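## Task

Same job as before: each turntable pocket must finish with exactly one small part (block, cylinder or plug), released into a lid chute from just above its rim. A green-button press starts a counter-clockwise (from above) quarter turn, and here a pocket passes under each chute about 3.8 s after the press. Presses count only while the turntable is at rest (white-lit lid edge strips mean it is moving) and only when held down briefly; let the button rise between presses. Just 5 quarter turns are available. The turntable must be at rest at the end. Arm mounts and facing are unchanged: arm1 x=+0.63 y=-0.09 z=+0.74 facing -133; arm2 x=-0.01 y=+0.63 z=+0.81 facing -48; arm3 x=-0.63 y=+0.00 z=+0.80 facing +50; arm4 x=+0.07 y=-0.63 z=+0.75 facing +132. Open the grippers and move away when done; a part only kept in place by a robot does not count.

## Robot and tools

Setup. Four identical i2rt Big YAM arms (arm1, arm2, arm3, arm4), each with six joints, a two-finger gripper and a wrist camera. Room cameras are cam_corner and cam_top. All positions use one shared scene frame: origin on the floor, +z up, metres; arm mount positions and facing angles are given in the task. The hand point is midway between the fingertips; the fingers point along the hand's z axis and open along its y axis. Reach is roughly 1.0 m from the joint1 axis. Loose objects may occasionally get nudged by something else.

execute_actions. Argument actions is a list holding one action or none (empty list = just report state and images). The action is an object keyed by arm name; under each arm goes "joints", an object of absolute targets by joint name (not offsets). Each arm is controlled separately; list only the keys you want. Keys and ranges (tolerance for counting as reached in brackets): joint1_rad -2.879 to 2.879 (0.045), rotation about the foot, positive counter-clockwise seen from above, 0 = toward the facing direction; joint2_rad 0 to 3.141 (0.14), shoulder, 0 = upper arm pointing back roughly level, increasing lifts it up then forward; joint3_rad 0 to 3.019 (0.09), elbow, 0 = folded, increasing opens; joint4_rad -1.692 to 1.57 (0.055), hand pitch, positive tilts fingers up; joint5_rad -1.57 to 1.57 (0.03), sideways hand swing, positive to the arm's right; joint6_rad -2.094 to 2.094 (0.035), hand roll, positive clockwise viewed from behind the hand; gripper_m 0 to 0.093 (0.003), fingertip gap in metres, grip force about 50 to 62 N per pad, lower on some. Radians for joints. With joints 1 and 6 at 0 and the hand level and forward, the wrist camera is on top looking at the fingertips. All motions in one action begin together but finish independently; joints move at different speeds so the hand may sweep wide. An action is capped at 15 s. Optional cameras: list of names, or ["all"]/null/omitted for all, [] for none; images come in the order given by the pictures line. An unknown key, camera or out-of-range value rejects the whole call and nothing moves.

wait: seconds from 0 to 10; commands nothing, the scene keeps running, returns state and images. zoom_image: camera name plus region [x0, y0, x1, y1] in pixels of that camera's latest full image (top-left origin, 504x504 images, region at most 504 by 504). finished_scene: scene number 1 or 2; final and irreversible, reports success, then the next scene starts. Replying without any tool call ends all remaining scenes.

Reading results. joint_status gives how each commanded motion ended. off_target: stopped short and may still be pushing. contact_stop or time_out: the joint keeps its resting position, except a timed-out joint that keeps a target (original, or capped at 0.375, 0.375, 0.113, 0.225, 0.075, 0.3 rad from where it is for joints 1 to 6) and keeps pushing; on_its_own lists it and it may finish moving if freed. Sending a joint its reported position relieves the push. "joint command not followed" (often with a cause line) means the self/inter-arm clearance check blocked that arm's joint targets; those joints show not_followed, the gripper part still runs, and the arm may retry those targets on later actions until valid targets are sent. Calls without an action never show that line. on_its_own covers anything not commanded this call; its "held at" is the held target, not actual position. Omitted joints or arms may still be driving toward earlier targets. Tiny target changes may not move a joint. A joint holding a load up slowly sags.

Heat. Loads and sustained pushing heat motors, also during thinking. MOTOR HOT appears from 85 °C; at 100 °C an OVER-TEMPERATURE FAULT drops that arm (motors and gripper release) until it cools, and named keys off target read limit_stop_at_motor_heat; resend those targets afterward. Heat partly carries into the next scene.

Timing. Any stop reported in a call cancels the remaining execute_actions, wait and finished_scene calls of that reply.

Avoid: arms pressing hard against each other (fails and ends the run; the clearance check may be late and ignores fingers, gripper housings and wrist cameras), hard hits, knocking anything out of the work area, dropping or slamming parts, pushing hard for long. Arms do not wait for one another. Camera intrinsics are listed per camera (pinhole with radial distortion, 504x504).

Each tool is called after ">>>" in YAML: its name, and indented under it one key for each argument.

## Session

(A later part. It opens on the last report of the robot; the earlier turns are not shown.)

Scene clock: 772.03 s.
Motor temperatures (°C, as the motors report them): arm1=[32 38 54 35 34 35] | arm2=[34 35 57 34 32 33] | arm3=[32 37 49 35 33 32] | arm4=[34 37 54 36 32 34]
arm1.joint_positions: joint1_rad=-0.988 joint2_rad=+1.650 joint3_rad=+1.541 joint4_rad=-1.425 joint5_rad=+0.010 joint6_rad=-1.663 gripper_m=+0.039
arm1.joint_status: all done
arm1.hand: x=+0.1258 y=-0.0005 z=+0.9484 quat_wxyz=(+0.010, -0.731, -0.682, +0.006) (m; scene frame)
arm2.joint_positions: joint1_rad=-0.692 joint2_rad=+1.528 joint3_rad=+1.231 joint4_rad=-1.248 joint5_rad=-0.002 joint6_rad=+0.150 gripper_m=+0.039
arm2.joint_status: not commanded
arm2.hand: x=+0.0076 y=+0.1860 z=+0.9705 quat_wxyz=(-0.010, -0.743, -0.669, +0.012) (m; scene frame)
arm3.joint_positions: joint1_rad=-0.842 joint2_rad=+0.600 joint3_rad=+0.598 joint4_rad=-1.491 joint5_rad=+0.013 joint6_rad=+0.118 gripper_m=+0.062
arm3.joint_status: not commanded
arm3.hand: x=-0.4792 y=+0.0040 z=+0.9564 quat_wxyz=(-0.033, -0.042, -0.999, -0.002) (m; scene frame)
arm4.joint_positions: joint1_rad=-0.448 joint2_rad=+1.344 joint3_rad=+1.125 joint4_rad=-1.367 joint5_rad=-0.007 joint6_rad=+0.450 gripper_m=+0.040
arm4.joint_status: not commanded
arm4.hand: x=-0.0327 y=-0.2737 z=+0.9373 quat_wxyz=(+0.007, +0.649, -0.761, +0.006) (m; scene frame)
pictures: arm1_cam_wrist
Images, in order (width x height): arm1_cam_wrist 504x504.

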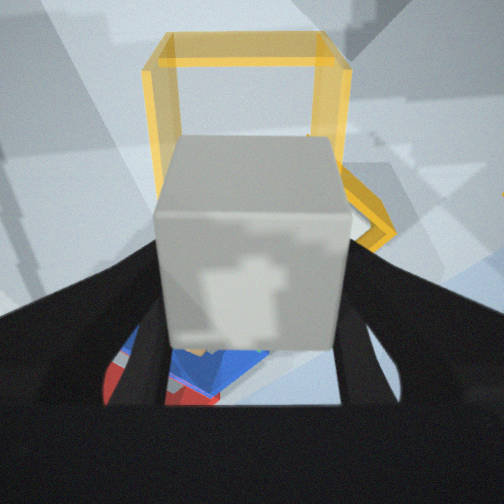

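>>> execute_actions:
  actions:
    - {"arm2":{"joints":{"joint3_rad":1.01,"joint4_rad":-1.05}}}
  cameras: []

>>> wait:
  seconds: 0.2

>>> execute_actions:
  actions:
    - {"arm2":{"joints":{"joint3_rad":1.3,"joint4_rad":-1.27}}}
  cameras: []

>>> execute_actions:
  actions:
    - {"arm2":{"joints":{"joint1_rad":-0.635,"joint2_rad":1.145,"joint3_rad":0.79,"joint4_rad":-1.23,"joint6_rad":0.17}}}
  cameras: []

>>> wait:
  seconds: 0.17

>>> execute_actions:
  actions:
    - {"arm1":{"joints":{"gripper_m":0.065}},"arm2":{"joints":{"gripper_m":0.065}},"arm4":{"joints":{"gripper_m":0.065}}}
  cameras: ["cam_top"]

Scene clock: 786.20 s.
Motor temperatures (°C, as the motors report them): arm1=[32 38 53 35 34 35] | arm2=[34 36 57 34 32 33] | arm3=[32 37 49 35 33 32] | arm4=[34 37 54 36 32 34]
arm1.joint_positions: joint1_rad=-0.988 joint2_rad=+1.650 joint3_rad=+1.541 joint4_rad=-1.425 joint5_rad=+0.010 joint6_rad=-1.663 gripper_m=+0.039
arm1.joint_status: not commanded
arm1.hand: x=+0.1258 y=-0.0005 z=+0.9484 quat_wxyz=(+0.010, -0.731, -0.682, +0.006) (m; scene frame)
arm2.joint_positions: joint1_rad=-0.691 joint2_rad=+1.478 joint3_rad=+1.059 joint4_rad=-1.043 joint5_rad=+0.001 joint6_rad=+0.150 gripper_m=+0.039
arm2.joint_status: all done
arm2.hand: x=+0.0064 y=+0.2010 z=+0.9306 quat_wxyz=(-0.041, -0.742, -0.668, +0.039) (m; scene frame)
arm3.joint_positions: joint1_rad=-0.842 joint2_rad=+0.600 joint3_rad=+0.598 joint4_rad=-1.491 joint5_rad=+0.013 joint6_rad=+0.118 gripper_m=+0.062
arm3.joint_status: not commanded
arm3.hand: x=-0.4792 y=+0.0040 z=+0.9564 quat_wxyz=(-0.033, -0.042, -0.999, -0.002) (m; scene frame)
arm4.joint_positions: joint1_rad=-0.448 joint2_rad=+1.344 joint3_rad=+1.125 joint4_rad=-1.367 joint5_rad=-0.007 joint6_rad=+0.450 gripper_m=+0.040
arm4.joint_status: not commanded
arm4.hand: x=-0.0327 y=-0.2737 z=+0.9373 quat_wxyz=(+0.007, +0.649, -0.761, +0.006) (m; scene frame)
pictures: none
No camera images: the call's "cameras" was empty. Leave "cameras" out to get every camera's image.

Scene clock: 786.40 s.
Motor temperatures (°C, as the motors report them): arm1=[32 38 53 35 34 35] | arm2=[34 36 57 34 32 33] | arm3=[32 37 49 35 33 32] | arm4=[34 37 54 36 32 34]
arm1.joint_positions: joint1_rad=-0.988 joint2_rad=+1.650 joint3_rad=+1.541 joint4_rad=-1.425 joint5_rad=+0.010 joint6_rad=-1.663 gripper_m=+0.039
arm1.joint_status: not commanded
arm1.hand: x=+0.1258 y=-0.0005 z=+0.9484 quat_wxyz=(+0.010, -0.731, -0.682, +0.006) (m; scene frame)
arm2.joint_positions: joint1_rad=-0.691 joint2_rad=+1.478 joint3_rad=+1.059 joint4_rad=-1.043 joint5_rad=+0.001 joint6_rad=+0.150 gripper_m=+0.039
arm2.joint_status: all done
arm2.hand: x=+0.0064 y=+0.2010 z=+0.9306 quat_wxyz=(-0.041, -0.742, -0.668, +0.039) (m; scene frame)
arm3.joint_positions: joint1_rad=-0.842 joint2_rad=+0.600 joint3_rad=+0.598 joint4_rad=-1.491 joint5_rad=+0.013 joint6_rad=+0.118 gripper_m=+0.062
arm3.joint_status: not commanded
arm3.hand: x=-0.4792 y=+0.0040 z=+0.9564 quat_wxyz=(-0.033, -0.042, -0.999, -0.002) (m; scene frame)
arm4.joint_positions: joint1_rad=-0.448 joint2_rad=+1.344 joint3_rad=+1.125 joint4_rad=-1.367 joint5_rad=-0.007 joint6_rad=+0.450 gripper_m=+0.040
arm4.joint_status: not commanded
arm4.hand: x=-0.0327 y=-0.2737 z=+0.9373 quat_wxyz=(+0.007, +0.649, -0.761, +0.006) (m; scene frame)
wait: 0.20 s; no rest
pictures: arm1_cam_wrist, arm2_cam_wrist, arm3_cam_wrist, arm4_cam_wrist, cam_corner, cam_top
Images, in order (width x height): arm1_cam_wrist 504x504, arm2_cam_wrist 504x504, arm3_cam_wrist 504x504, arm4_cam_wrist 504x504, cam_corner 504x504, cam_top 504x504.

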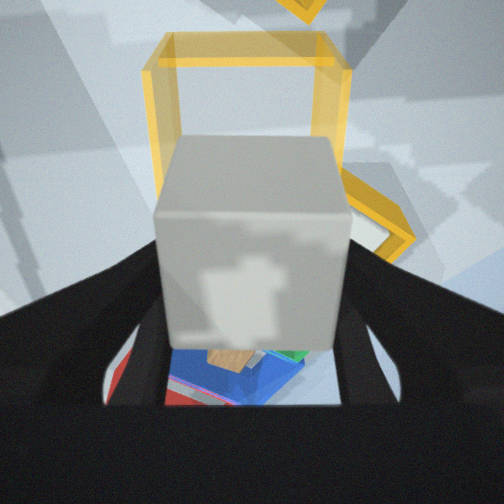

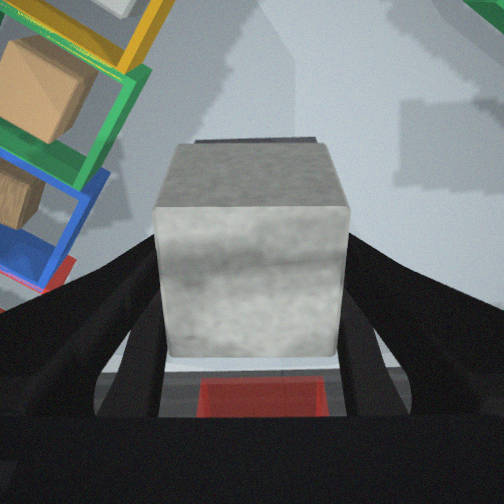

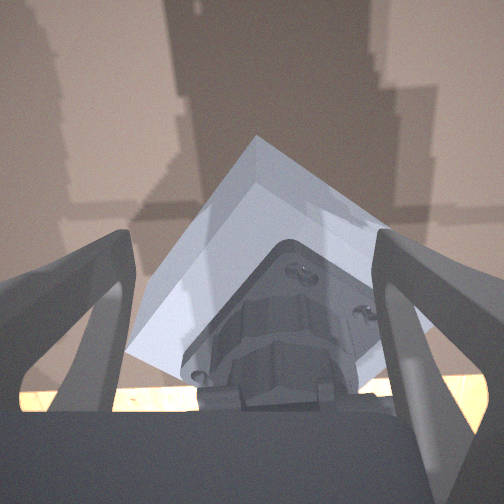

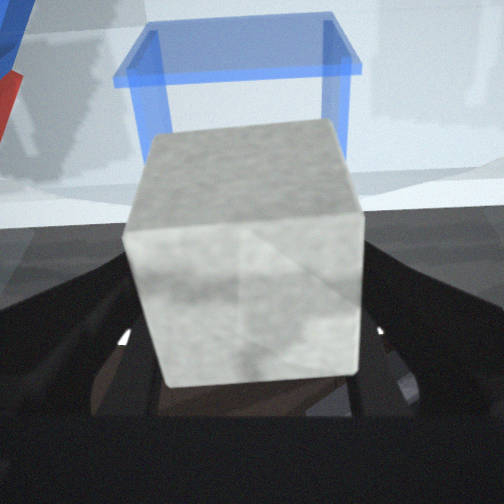

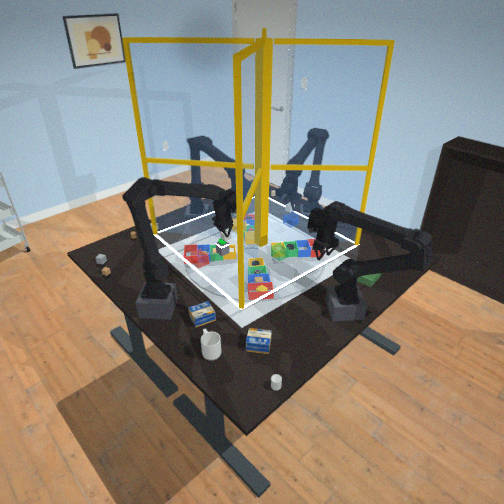

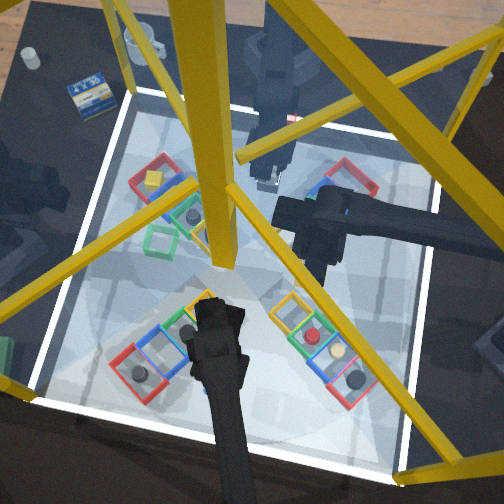

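Scene clock: 787.47 s.
Motor temperatures (°C, as the motors report them): arm1=[32 38 53 35 34 35] | arm2=[34 36 57 34 32 33] | arm3=[32 37 49 35 33 32] | arm4=[34 37 54 36 32 34]
arm1.joint_positions: joint1_rad=-0.988 joint2_rad=+1.650 joint3_rad=+1.541 joint4_rad=-1.425 joint5_rad=+0.010 joint6_rad=-1.663 gripper_m=+0.039
arm1.joint_status: not commanded
arm1.hand: x=+0.1258 y=-0.0005 z=+0.9484 quat_wxyz=(+0.010, -0.731, -0.682, +0.006) (m; scene frame)
arm2.joint_positions: joint1_rad=-0.692 joint2_rad=+1.519 joint3_rad=+1.264 joint4_rad=-1.259 joint5_rad=-0.001 joint6_rad=+0.150 gripper_m=+0.039
arm2.joint_status: all done
arm2.hand: x=+0.0074 y=+0.1775 z=+0.9869 quat_wxyz=(-0.022, -0.743, -0.668, +0.022) (m; scene frame)
arm3.joint_positions: joint1_rad=-0.842 joint2_rad=+0.600 joint3_rad=+0.598 joint4_rad=-1.491 joint5_rad=+0.013 joint6_rad=+0.118 gripper_m=+0.062
arm3.joint_status: not commanded
arm3.hand: x=-0.4792 y=+0.0040 z=+0.9564 quat_wxyz=(-0.033, -0.042, -0.999, -0.002) (m; scene frame)
arm4.joint_positions: joint1_rad=-0.448 joint2_rad=+1.344 joint3_rad=+1.125 joint4_rad=-1.367 joint5_rad=-0.007 joint6_rad=+0.450 gripper_m=+0.040
arm4.joint_status: not commanded
arm4.hand: x=-0.0327 y=-0.2737 z=+0.9373 quat_wxyz=(+0.007, +0.649, -0.761, +0.006) (m; scene frame)
pictures: none
No camera images: the call's "cameras" was empty. Leave "cameras" out to get every camera's image.

Scene clock: 788.63 s.
Motor temperatures (°C, as the motors report them): arm1=[32 38 53 35 34 35] | arm2=[34 36 56 34 32 33] | arm3=[32 37 49 35 33 32] | arm4=[34 37 54 36 32 34]
arm1.joint_positions: joint1_rad=-0.988 joint2_rad=+1.650 joint3_rad=+1.541 joint4_rad=-1.425 joint5_rad=+0.010 joint6_rad=-1.663 gripper_m=+0.039
arm1.joint_status: not commanded
arm1.hand: x=+0.1258 y=-0.0005 z=+0.9484 quat_wxyz=(+0.010, -0.731, -0.682, +0.006) (m; scene frame)
arm2.joint_positions: joint1_rad=-0.631 joint2_rad=+1.141 joint3_rad=+0.783 joint4_rad=-1.234 joint5_rad=-0.001 joint6_rad=+0.160 gripper_m=+0.039
arm2.joint_status: all done
arm2.hand: x=+0.0165 y=+0.3541 z=+0.9389 quat_wxyz=(+0.009, -0.726, -0.688, -0.003) (m; scene frame)
arm3.joint_positions: joint1_rad=-0.842 joint2_rad=+0.600 joint3_rad=+0.598 joint4_rad=-1.491 joint5_rad=+0.013 joint6_rad=+0.118 gripper_m=+0.062
arm3.joint_status: not commanded
arm3.hand: x=-0.4792 y=+0.0040 z=+0.9564 quat_wxyz=(-0.033, -0.042, -0.999, -0.002) (m; scene frame)
arm4.joint_positions: joint1_rad=-0.448 joint2_rad=+1.344 joint3_rad=+1.125 joint4_rad=-1.367 joint5_rad=-0.007 joint6_rad=+0.450 gripper_m=+0.040
arm4.joint_status: not commanded
arm4.hand: x=-0.0327 y=-0.2737 z=+0.9373 quat_wxyz=(+0.007, +0.649, -0.761, +0.006) (m; scene frame)
pictures: none
No camera images: the call's "cameras" was empty. Leave "cameras" out to get every camera's image.

Scene clock: 788.83 s.
Motor temperatures (°C, as the motors report them): arm1=[32 38 53 35 34 35] | arm2=[34 36 56 34 32 33] | arm3=[32 37 49 35 33 32] | arm4=[34 37 54 36 32 34]
arm1.joint_positions: joint1_rad=-0.988 joint2_rad=+1.650 joint3_rad=+1.541 joint4_rad=-1.425 joint5_rad=+0.010 joint6_rad=-1.663 gripper_m=+0.039
arm1.joint_status: not commanded
arm1.hand: x=+0.1258 y=-0.0005 z=+0.9484 quat_wxyz=(+0.010, -0.731, -0.682, +0.006) (m; scene frame)
arm2.joint_positions: joint1_rad=-0.631 joint2_rad=+1.141 joint3_rad=+0.783 joint4_rad=-1.234 joint5_rad=-0.001 joint6_rad=+0.160 gripper_m=+0.039
arm2.joint_status: all done
arm2.hand: x=+0.0165 y=+0.3541 z=+0.9389 quat_wxyz=(+0.009, -0.726, -0.688, -0.003) (m; scene frame)
arm3.joint_positions: joint1_rad=-0.842 joint2_rad=+0.600 joint3_rad=+0.598 joint4_rad=-1.491 joint5_rad=+0.013 joint6_rad=+0.118 gripper_m=+0.062
arm3.joint_status: not commanded
arm3.hand: x=-0.4792 y=+0.0040 z=+0.9564 quat_wxyz=(-0.033, -0.042, -0.999, -0.002) (m; scene frame)
arm4.joint_positions: joint1_rad=-0.448 joint2_rad=+1.344 joint3_rad=+1.125 joint4_rad=-1.367 joint5_rad=-0.007 joint6_rad=+0.450 gripper_m=+0.040
arm4.joint_status: not commanded
arm4.hand: x=-0.0327 y=-0.2737 z=+0.9373 quat_wxyz=(+0.007, +0.649, -0.761, +0.006) (m; scene frame)
wait: 0.20 s; no rest
pictures: arm1_cam_wrist, arm2_cam_wrist, arm3_cam_wrist, arm4_cam_wrist, cam_corner, cam_top
Images, in order (width x height): arm1_cam_wrist 504x504, arm2_cam_wrist 504x504, arm3_cam_wrist 504x504, arm4_cam_wrist 504x504, cam_corner 504x504, cam_top 504x504.

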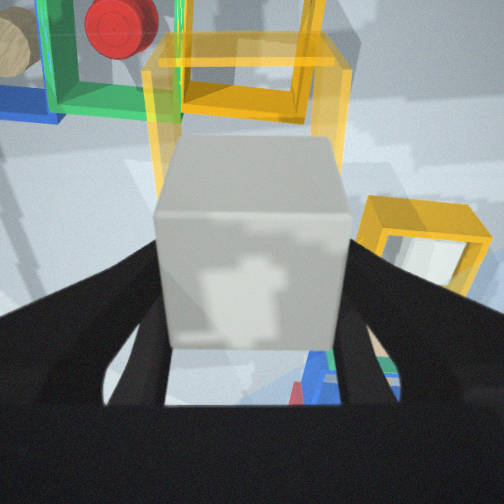

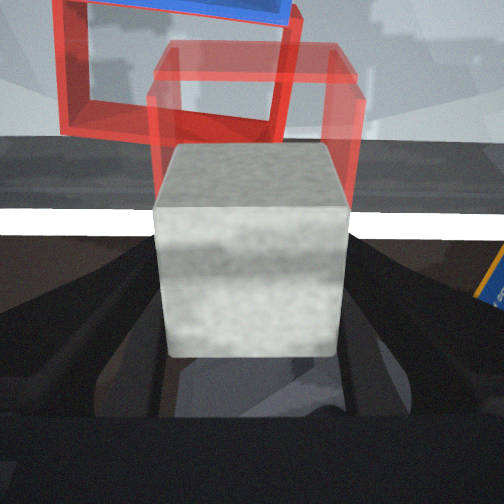

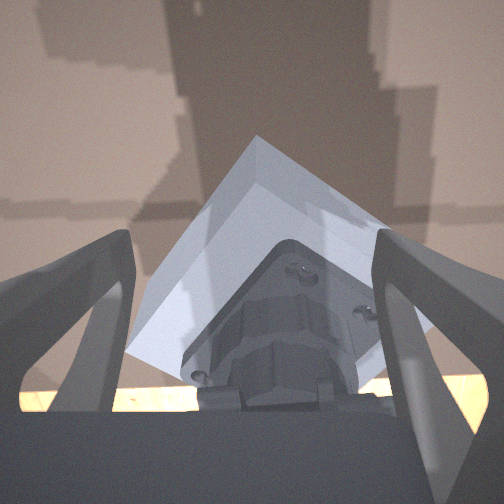

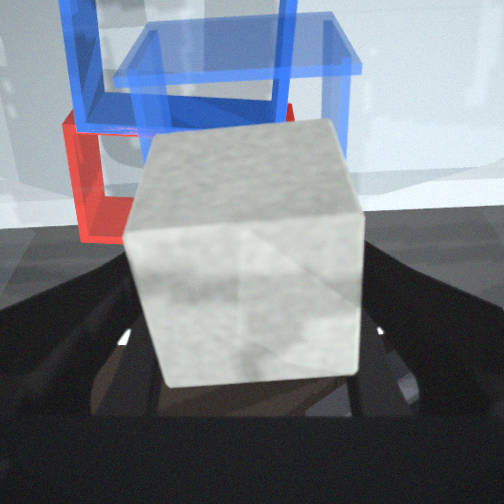

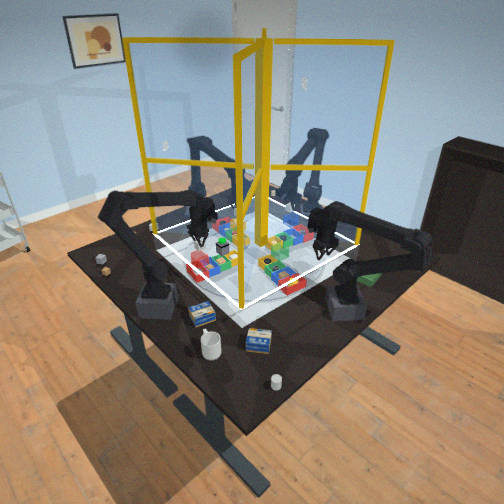

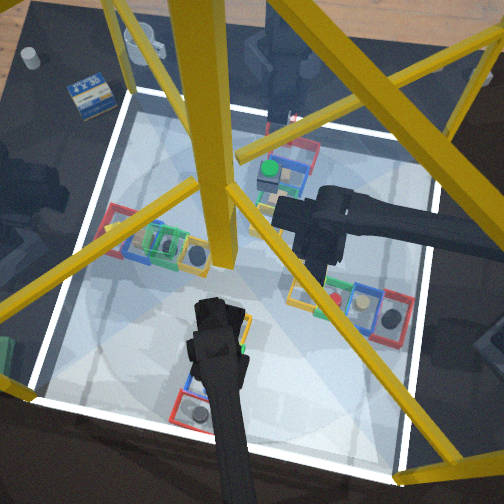

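Scene clock: 789.40 s.
Motor temperatures (°C, as the motors report them): arm1=[32 38 53 35 34 35] | arm2=[34 36 56 34 32 33] | arm3=[32 37 49 35 33 32] | arm4=[34 37 54 36 32 34]
arm1.joint_positions: joint1_rad=-0.988 joint2_rad=+1.650 joint3_rad=+1.541 joint4_rad=-1.425 joint5_rad=+0.010 joint6_rad=-1.663 gripper_m=+0.065
arm1.joint_status: all done
arm1.hand: x=+0.1258 y=-0.0005 z=+0.9484 quat_wxyz=(+0.010, -0.731, -0.682, +0.006) (m; scene frame)
arm2.joint_positions: joint1_rad=-0.631 joint2_rad=+1.141 joint3_rad=+0.783 joint4_rad=-1.234 joint5_rad=-0.001 joint6_rad=+0.160 gripper_m=+0.065
arm2.joint_status: all done
arm2.hand: x=+0.0165 y=+0.3541 z=+0.9389 quat_wxyz=(+0.009, -0.726, -0.688, -0.003) (m; scene frame)
arm3.joint_positions: joint1_rad=-0.842 joint2_rad=+0.600 joint3_rad=+0.598 joint4_rad=-1.491 joint5_rad=+0.013 joint6_rad=+0.118 gripper_m=+0.062
arm3.joint_status: not commanded
arm3.hand: x=-0.4792 y=+0.0040 z=+0.9564 quat_wxyz=(-0.033, -0.042, -0.999, -0.002) (m; scene frame)
arm4.joint_positions: joint1_rad=-0.448 joint2_rad=+1.344 joint3_rad=+1.125 joint4_rad=-1.367 joint5_rad=-0.007 joint6_rad=+0.450 gripper_m=+0.065
arm4.joint_status: all done
arm4.hand: x=-0.0327 y=-0.2736 z=+0.9373 quat_wxyz=(+0.007, +0.649, -0.761, +0.006) (m; scene frame)
pictures: cam_top
Images, in order (width x height): cam_top 504x504.

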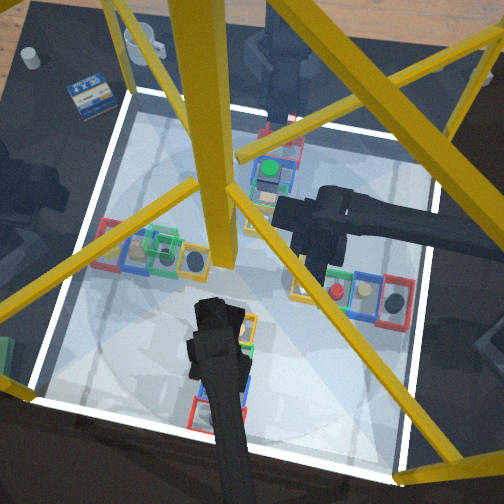

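Turntable phase matches the last success. Retract.

>>> execute_actions:
  actions:
    - {"arm1":{"joints":{"joint2_rad":1.3,"joint3_rad":1.45,"joint4_rad":-1.62}},"arm2":{"joints":{"joint2_rad":0.8,"joint3_rad":0.8,"joint4_rad":-1.5}},"arm4":{"joints":{"joint2_rad":0.85,"joint3_rad":0.9,"joint4_rad":-1.5}}}
  cameras: ["arm1_cam_wrist","arm4_cam_wrist"]

>>> execute_actions:
  actions:
    - {"arm1":{"joints":{"joint2_rad":0.85,"joint3_rad":0.85,"joint4_rad":-1.5}}}
  cameras: []

>>> wait:
  seconds: 3

>>> zoom_image:
  camera: "cam_top"
  region: [60, 90, 440, 470]

Scene clock: 797.60 s.
Motor temperatures (°C, as the motors report them): arm1=[32 38 53 35 34 35] | arm2=[34 35 56 34 32 33] | arm3=[32 37 49 35 33 32] | arm4=[34 37 54 36 32 34]
arm1.joint_positions: joint1_rad=-0.988 joint2_rad=+1.287 joint3_rad=+1.451 joint4_rad=-1.607 joint5_rad=+0.010 joint6_rad=-1.663 gripper_m=+0.065
arm1.joint_status: all done
arm1.hand: x=+0.2418 y=-0.0184 z=+1.0664 quat_wxyz=(+0.045, -0.730, -0.681, +0.034) (m; scene frame)
arm2.joint_positions: joint1_rad=-0.631 joint2_rad=+0.794 joint3_rad=+0.783 joint4_rad=-1.490 joint5_rad=-0.001 joint6_rad=+0.160 gripper_m=+0.065
arm2.joint_status: all done
arm2.hand: x=+0.0093 y=+0.4282 z=+1.0138 quat_wxyz=(-0.027, -0.725, -0.687, +0.025) (m; scene frame)
arm3.joint_positions: joint1_rad=-0.842 joint2_rad=+0.600 joint3_rad=+0.598 joint4_rad=-1.491 joint5_rad=+0.013 joint6_rad=+0.118 gripper_m=+0.062
arm3.joint_status: not commanded
arm3.hand: x=-0.4792 y=+0.0040 z=+0.9564 quat_wxyz=(-0.033, -0.042, -0.999, -0.002) (m; scene frame)
arm4.joint_positions: joint1_rad=-0.448 joint2_rad=+0.839 joint3_rad=+0.906 joint4_rad=-1.494 joint5_rad=-0.007 joint6_rad=+0.450 gripper_m=+0.065
arm4.joint_status: all done
arm4.hand: x=+0.0065 y=-0.4042 z=+0.9916 quat_wxyz=(-0.025, +0.647, -0.759, -0.067) (m; scene frame)
pictures: arm1_cam_wrist, arm4_cam_wrist
Images, in order (width x height): arm1_cam_wrist 504x504, arm4_cam_wrist 504x504.

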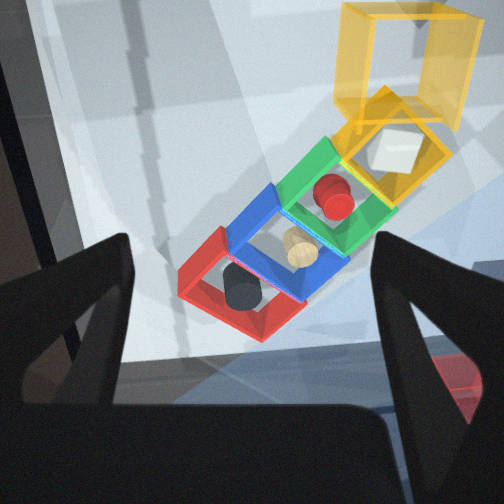

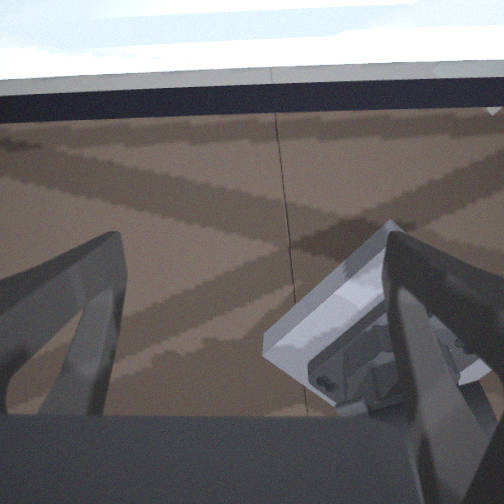

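Scene clock: 798.83 s.
Motor temperatures (°C, as the motors report them): arm1=[32 38 53 35 34 35] | arm2=[34 35 56 34 32 33] | arm3=[32 37 49 35 33 32] | arm4=[34 37 54 36 32 34]
arm1.joint_positions: joint1_rad=-0.988 joint2_rad=+0.843 joint3_rad=+0.858 joint4_rad=-1.513 joint5_rad=+0.010 joint6_rad=-1.663 gripper_m=+0.065
arm1.joint_status: all done
arm1.hand: x=+0.4098 y=-0.0465 z=+0.9563 quat_wxyz=(+0.024, -0.731, -0.682, +0.017) (m; scene frame)
arm2.joint_positions: joint1_rad=-0.631 joint2_rad=+0.794 joint3_rad=+0.783 joint4_rad=-1.490 joint5_rad=-0.001 joint6_rad=+0.160 gripper_m=+0.065
arm2.joint_status: not commanded
arm2.hand: x=+0.0093 y=+0.4282 z=+1.0138 quat_wxyz=(-0.027, -0.725, -0.687, +0.025) (m; scene frame)
arm3.joint_positions: joint1_rad=-0.842 joint2_rad=+0.600 joint3_rad=+0.598 joint4_rad=-1.491 joint5_rad=+0.013 joint6_rad=+0.118 gripper_m=+0.062
arm3.joint_status: not commanded
arm3.hand: x=-0.4792 y=+0.0040 z=+0.9564 quat_wxyz=(-0.033, -0.042, -0.999, -0.002) (m; scene frame)
arm4.joint_positions: joint1_rad=-0.448 joint2_rad=+0.839 joint3_rad=+0.906 joint4_rad=-1.494 joint5_rad=-0.007 joint6_rad=+0.450 gripper_m=+0.065
arm4.joint_status: not commanded
arm4.hand: x=+0.0065 y=-0.4042 z=+0.9916 quat_wxyz=(-0.025, +0.647, -0.759, -0.067) (m; scene frame)
pictures: none
No camera images: the call's "cameras" was empty. Leave "cameras" out to get every camera's image.

Scene clock: 801.83 s.
Motor temperatures (°C, as the motors report them): arm1=[32 38 52 35 34 35] | arm2=[34 35 56 34 32 33] | arm3=[32 37 49 35 33 32] | arm4=[34 37 53 36 32 34]
arm1.joint_positions: joint1_rad=-0.988 joint2_rad=+0.843 joint3_rad=+0.858 joint4_rad=-1.513 joint5_rad=+0.010 joint6_rad=-1.663 gripper_m=+0.065
arm1.joint_status: all done
arm1.hand: x=+0.4098 y=-0.0465 z=+0.9563 quat_wxyz=(+0.024, -0.731, -0.682, +0.017) (m; scene frame)
arm2.joint_positions: joint1_rad=-0.631 joint2_rad=+0.794 joint3_rad=+0.783 joint4_rad=-1.490 joint5_rad=-0.001 joint6_rad=+0.160 gripper_m=+0.065
arm2.joint_status: not commanded
arm2.hand: x=+0.0093 y=+0.4282 z=+1.0138 quat_wxyz=(-0.027, -0.725, -0.687, +0.025) (m; scene frame)
arm3.joint_positions: joint1_rad=-0.842 joint2_rad=+0.600 joint3_rad=+0.598 joint4_rad=-1.491 joint5_rad=+0.013 joint6_rad=+0.118 gripper_m=+0.062
arm3.joint_status: not commanded
arm3.hand: x=-0.4792 y=+0.0040 z=+0.9564 quat_wxyz=(-0.033, -0.042, -0.999, -0.002) (m; scene frame)
arm4.joint_positions: joint1_rad=-0.448 joint2_rad=+0.839 joint3_rad=+0.906 joint4_rad=-1.494 joint5_rad=-0.007 joint6_rad=+0.450 gripper_m=+0.065
arm4.joint_status: not commanded
arm4.hand: x=+0.0065 y=-0.4042 z=+0.9916 quat_wxyz=(-0.025, +0.647, -0.759, -0.067) (m; scene frame)
wait: 3.00 s; at rest by 0.27 s
pictures: arm1_cam_wrist, arm2_cam_wrist, arm3_cam_wrist, arm4_cam_wrist, cam_corner, cam_top
Images, in order (width x height): arm1_cam_wrist 504x504, arm2_cam_wrist 504x504, arm3_cam_wrist 504x504, arm4_cam_wrist 504x504, cam_corner 504x504, cam_top 504x504.

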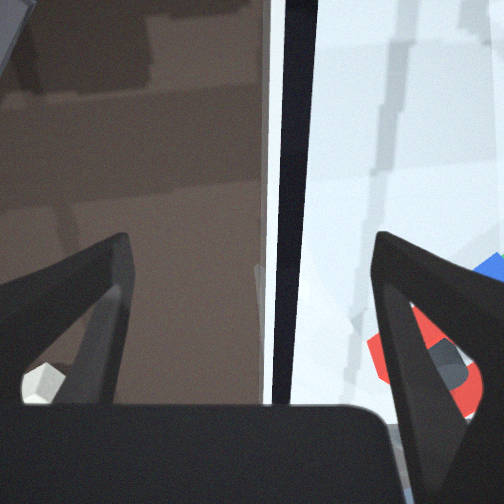

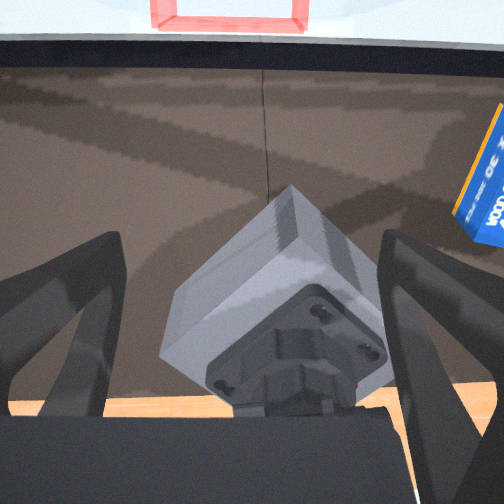

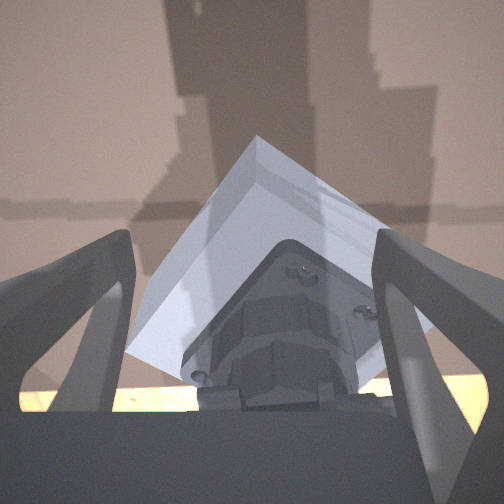

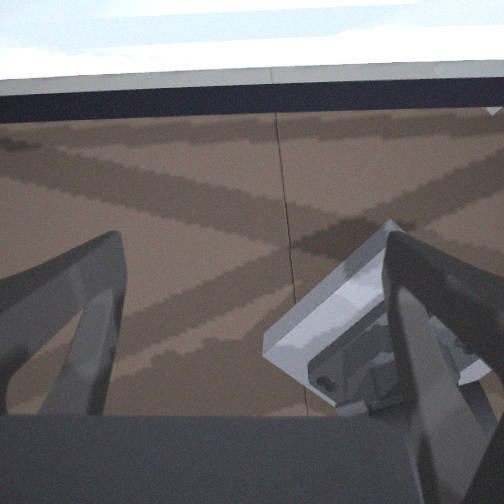

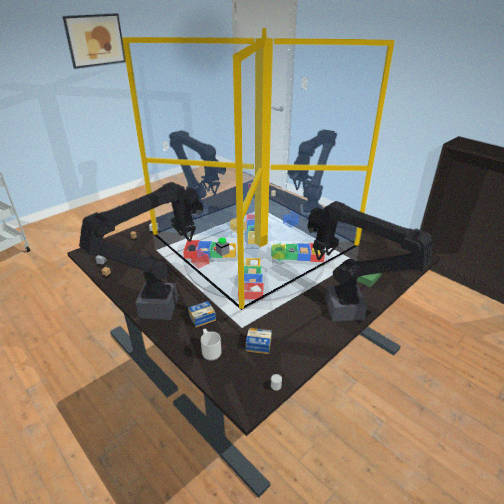

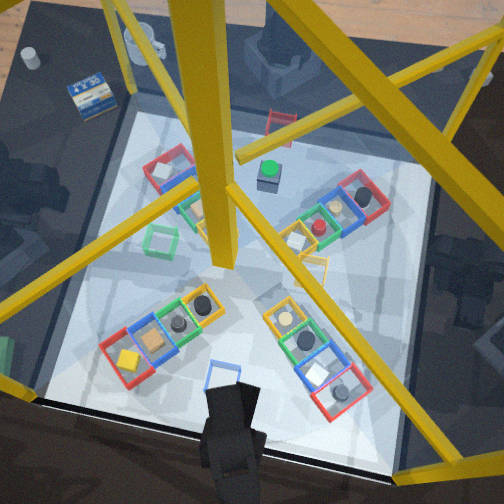

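Region (60, 90, 440, 470) of cam_top's 504x504 image, scaled by 1.326, with more detail than that image has.

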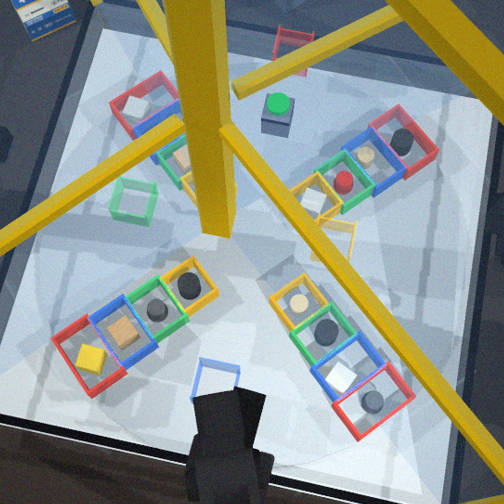

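>>> finished_scene:
  scene: 2

The scene is finished: the task was done.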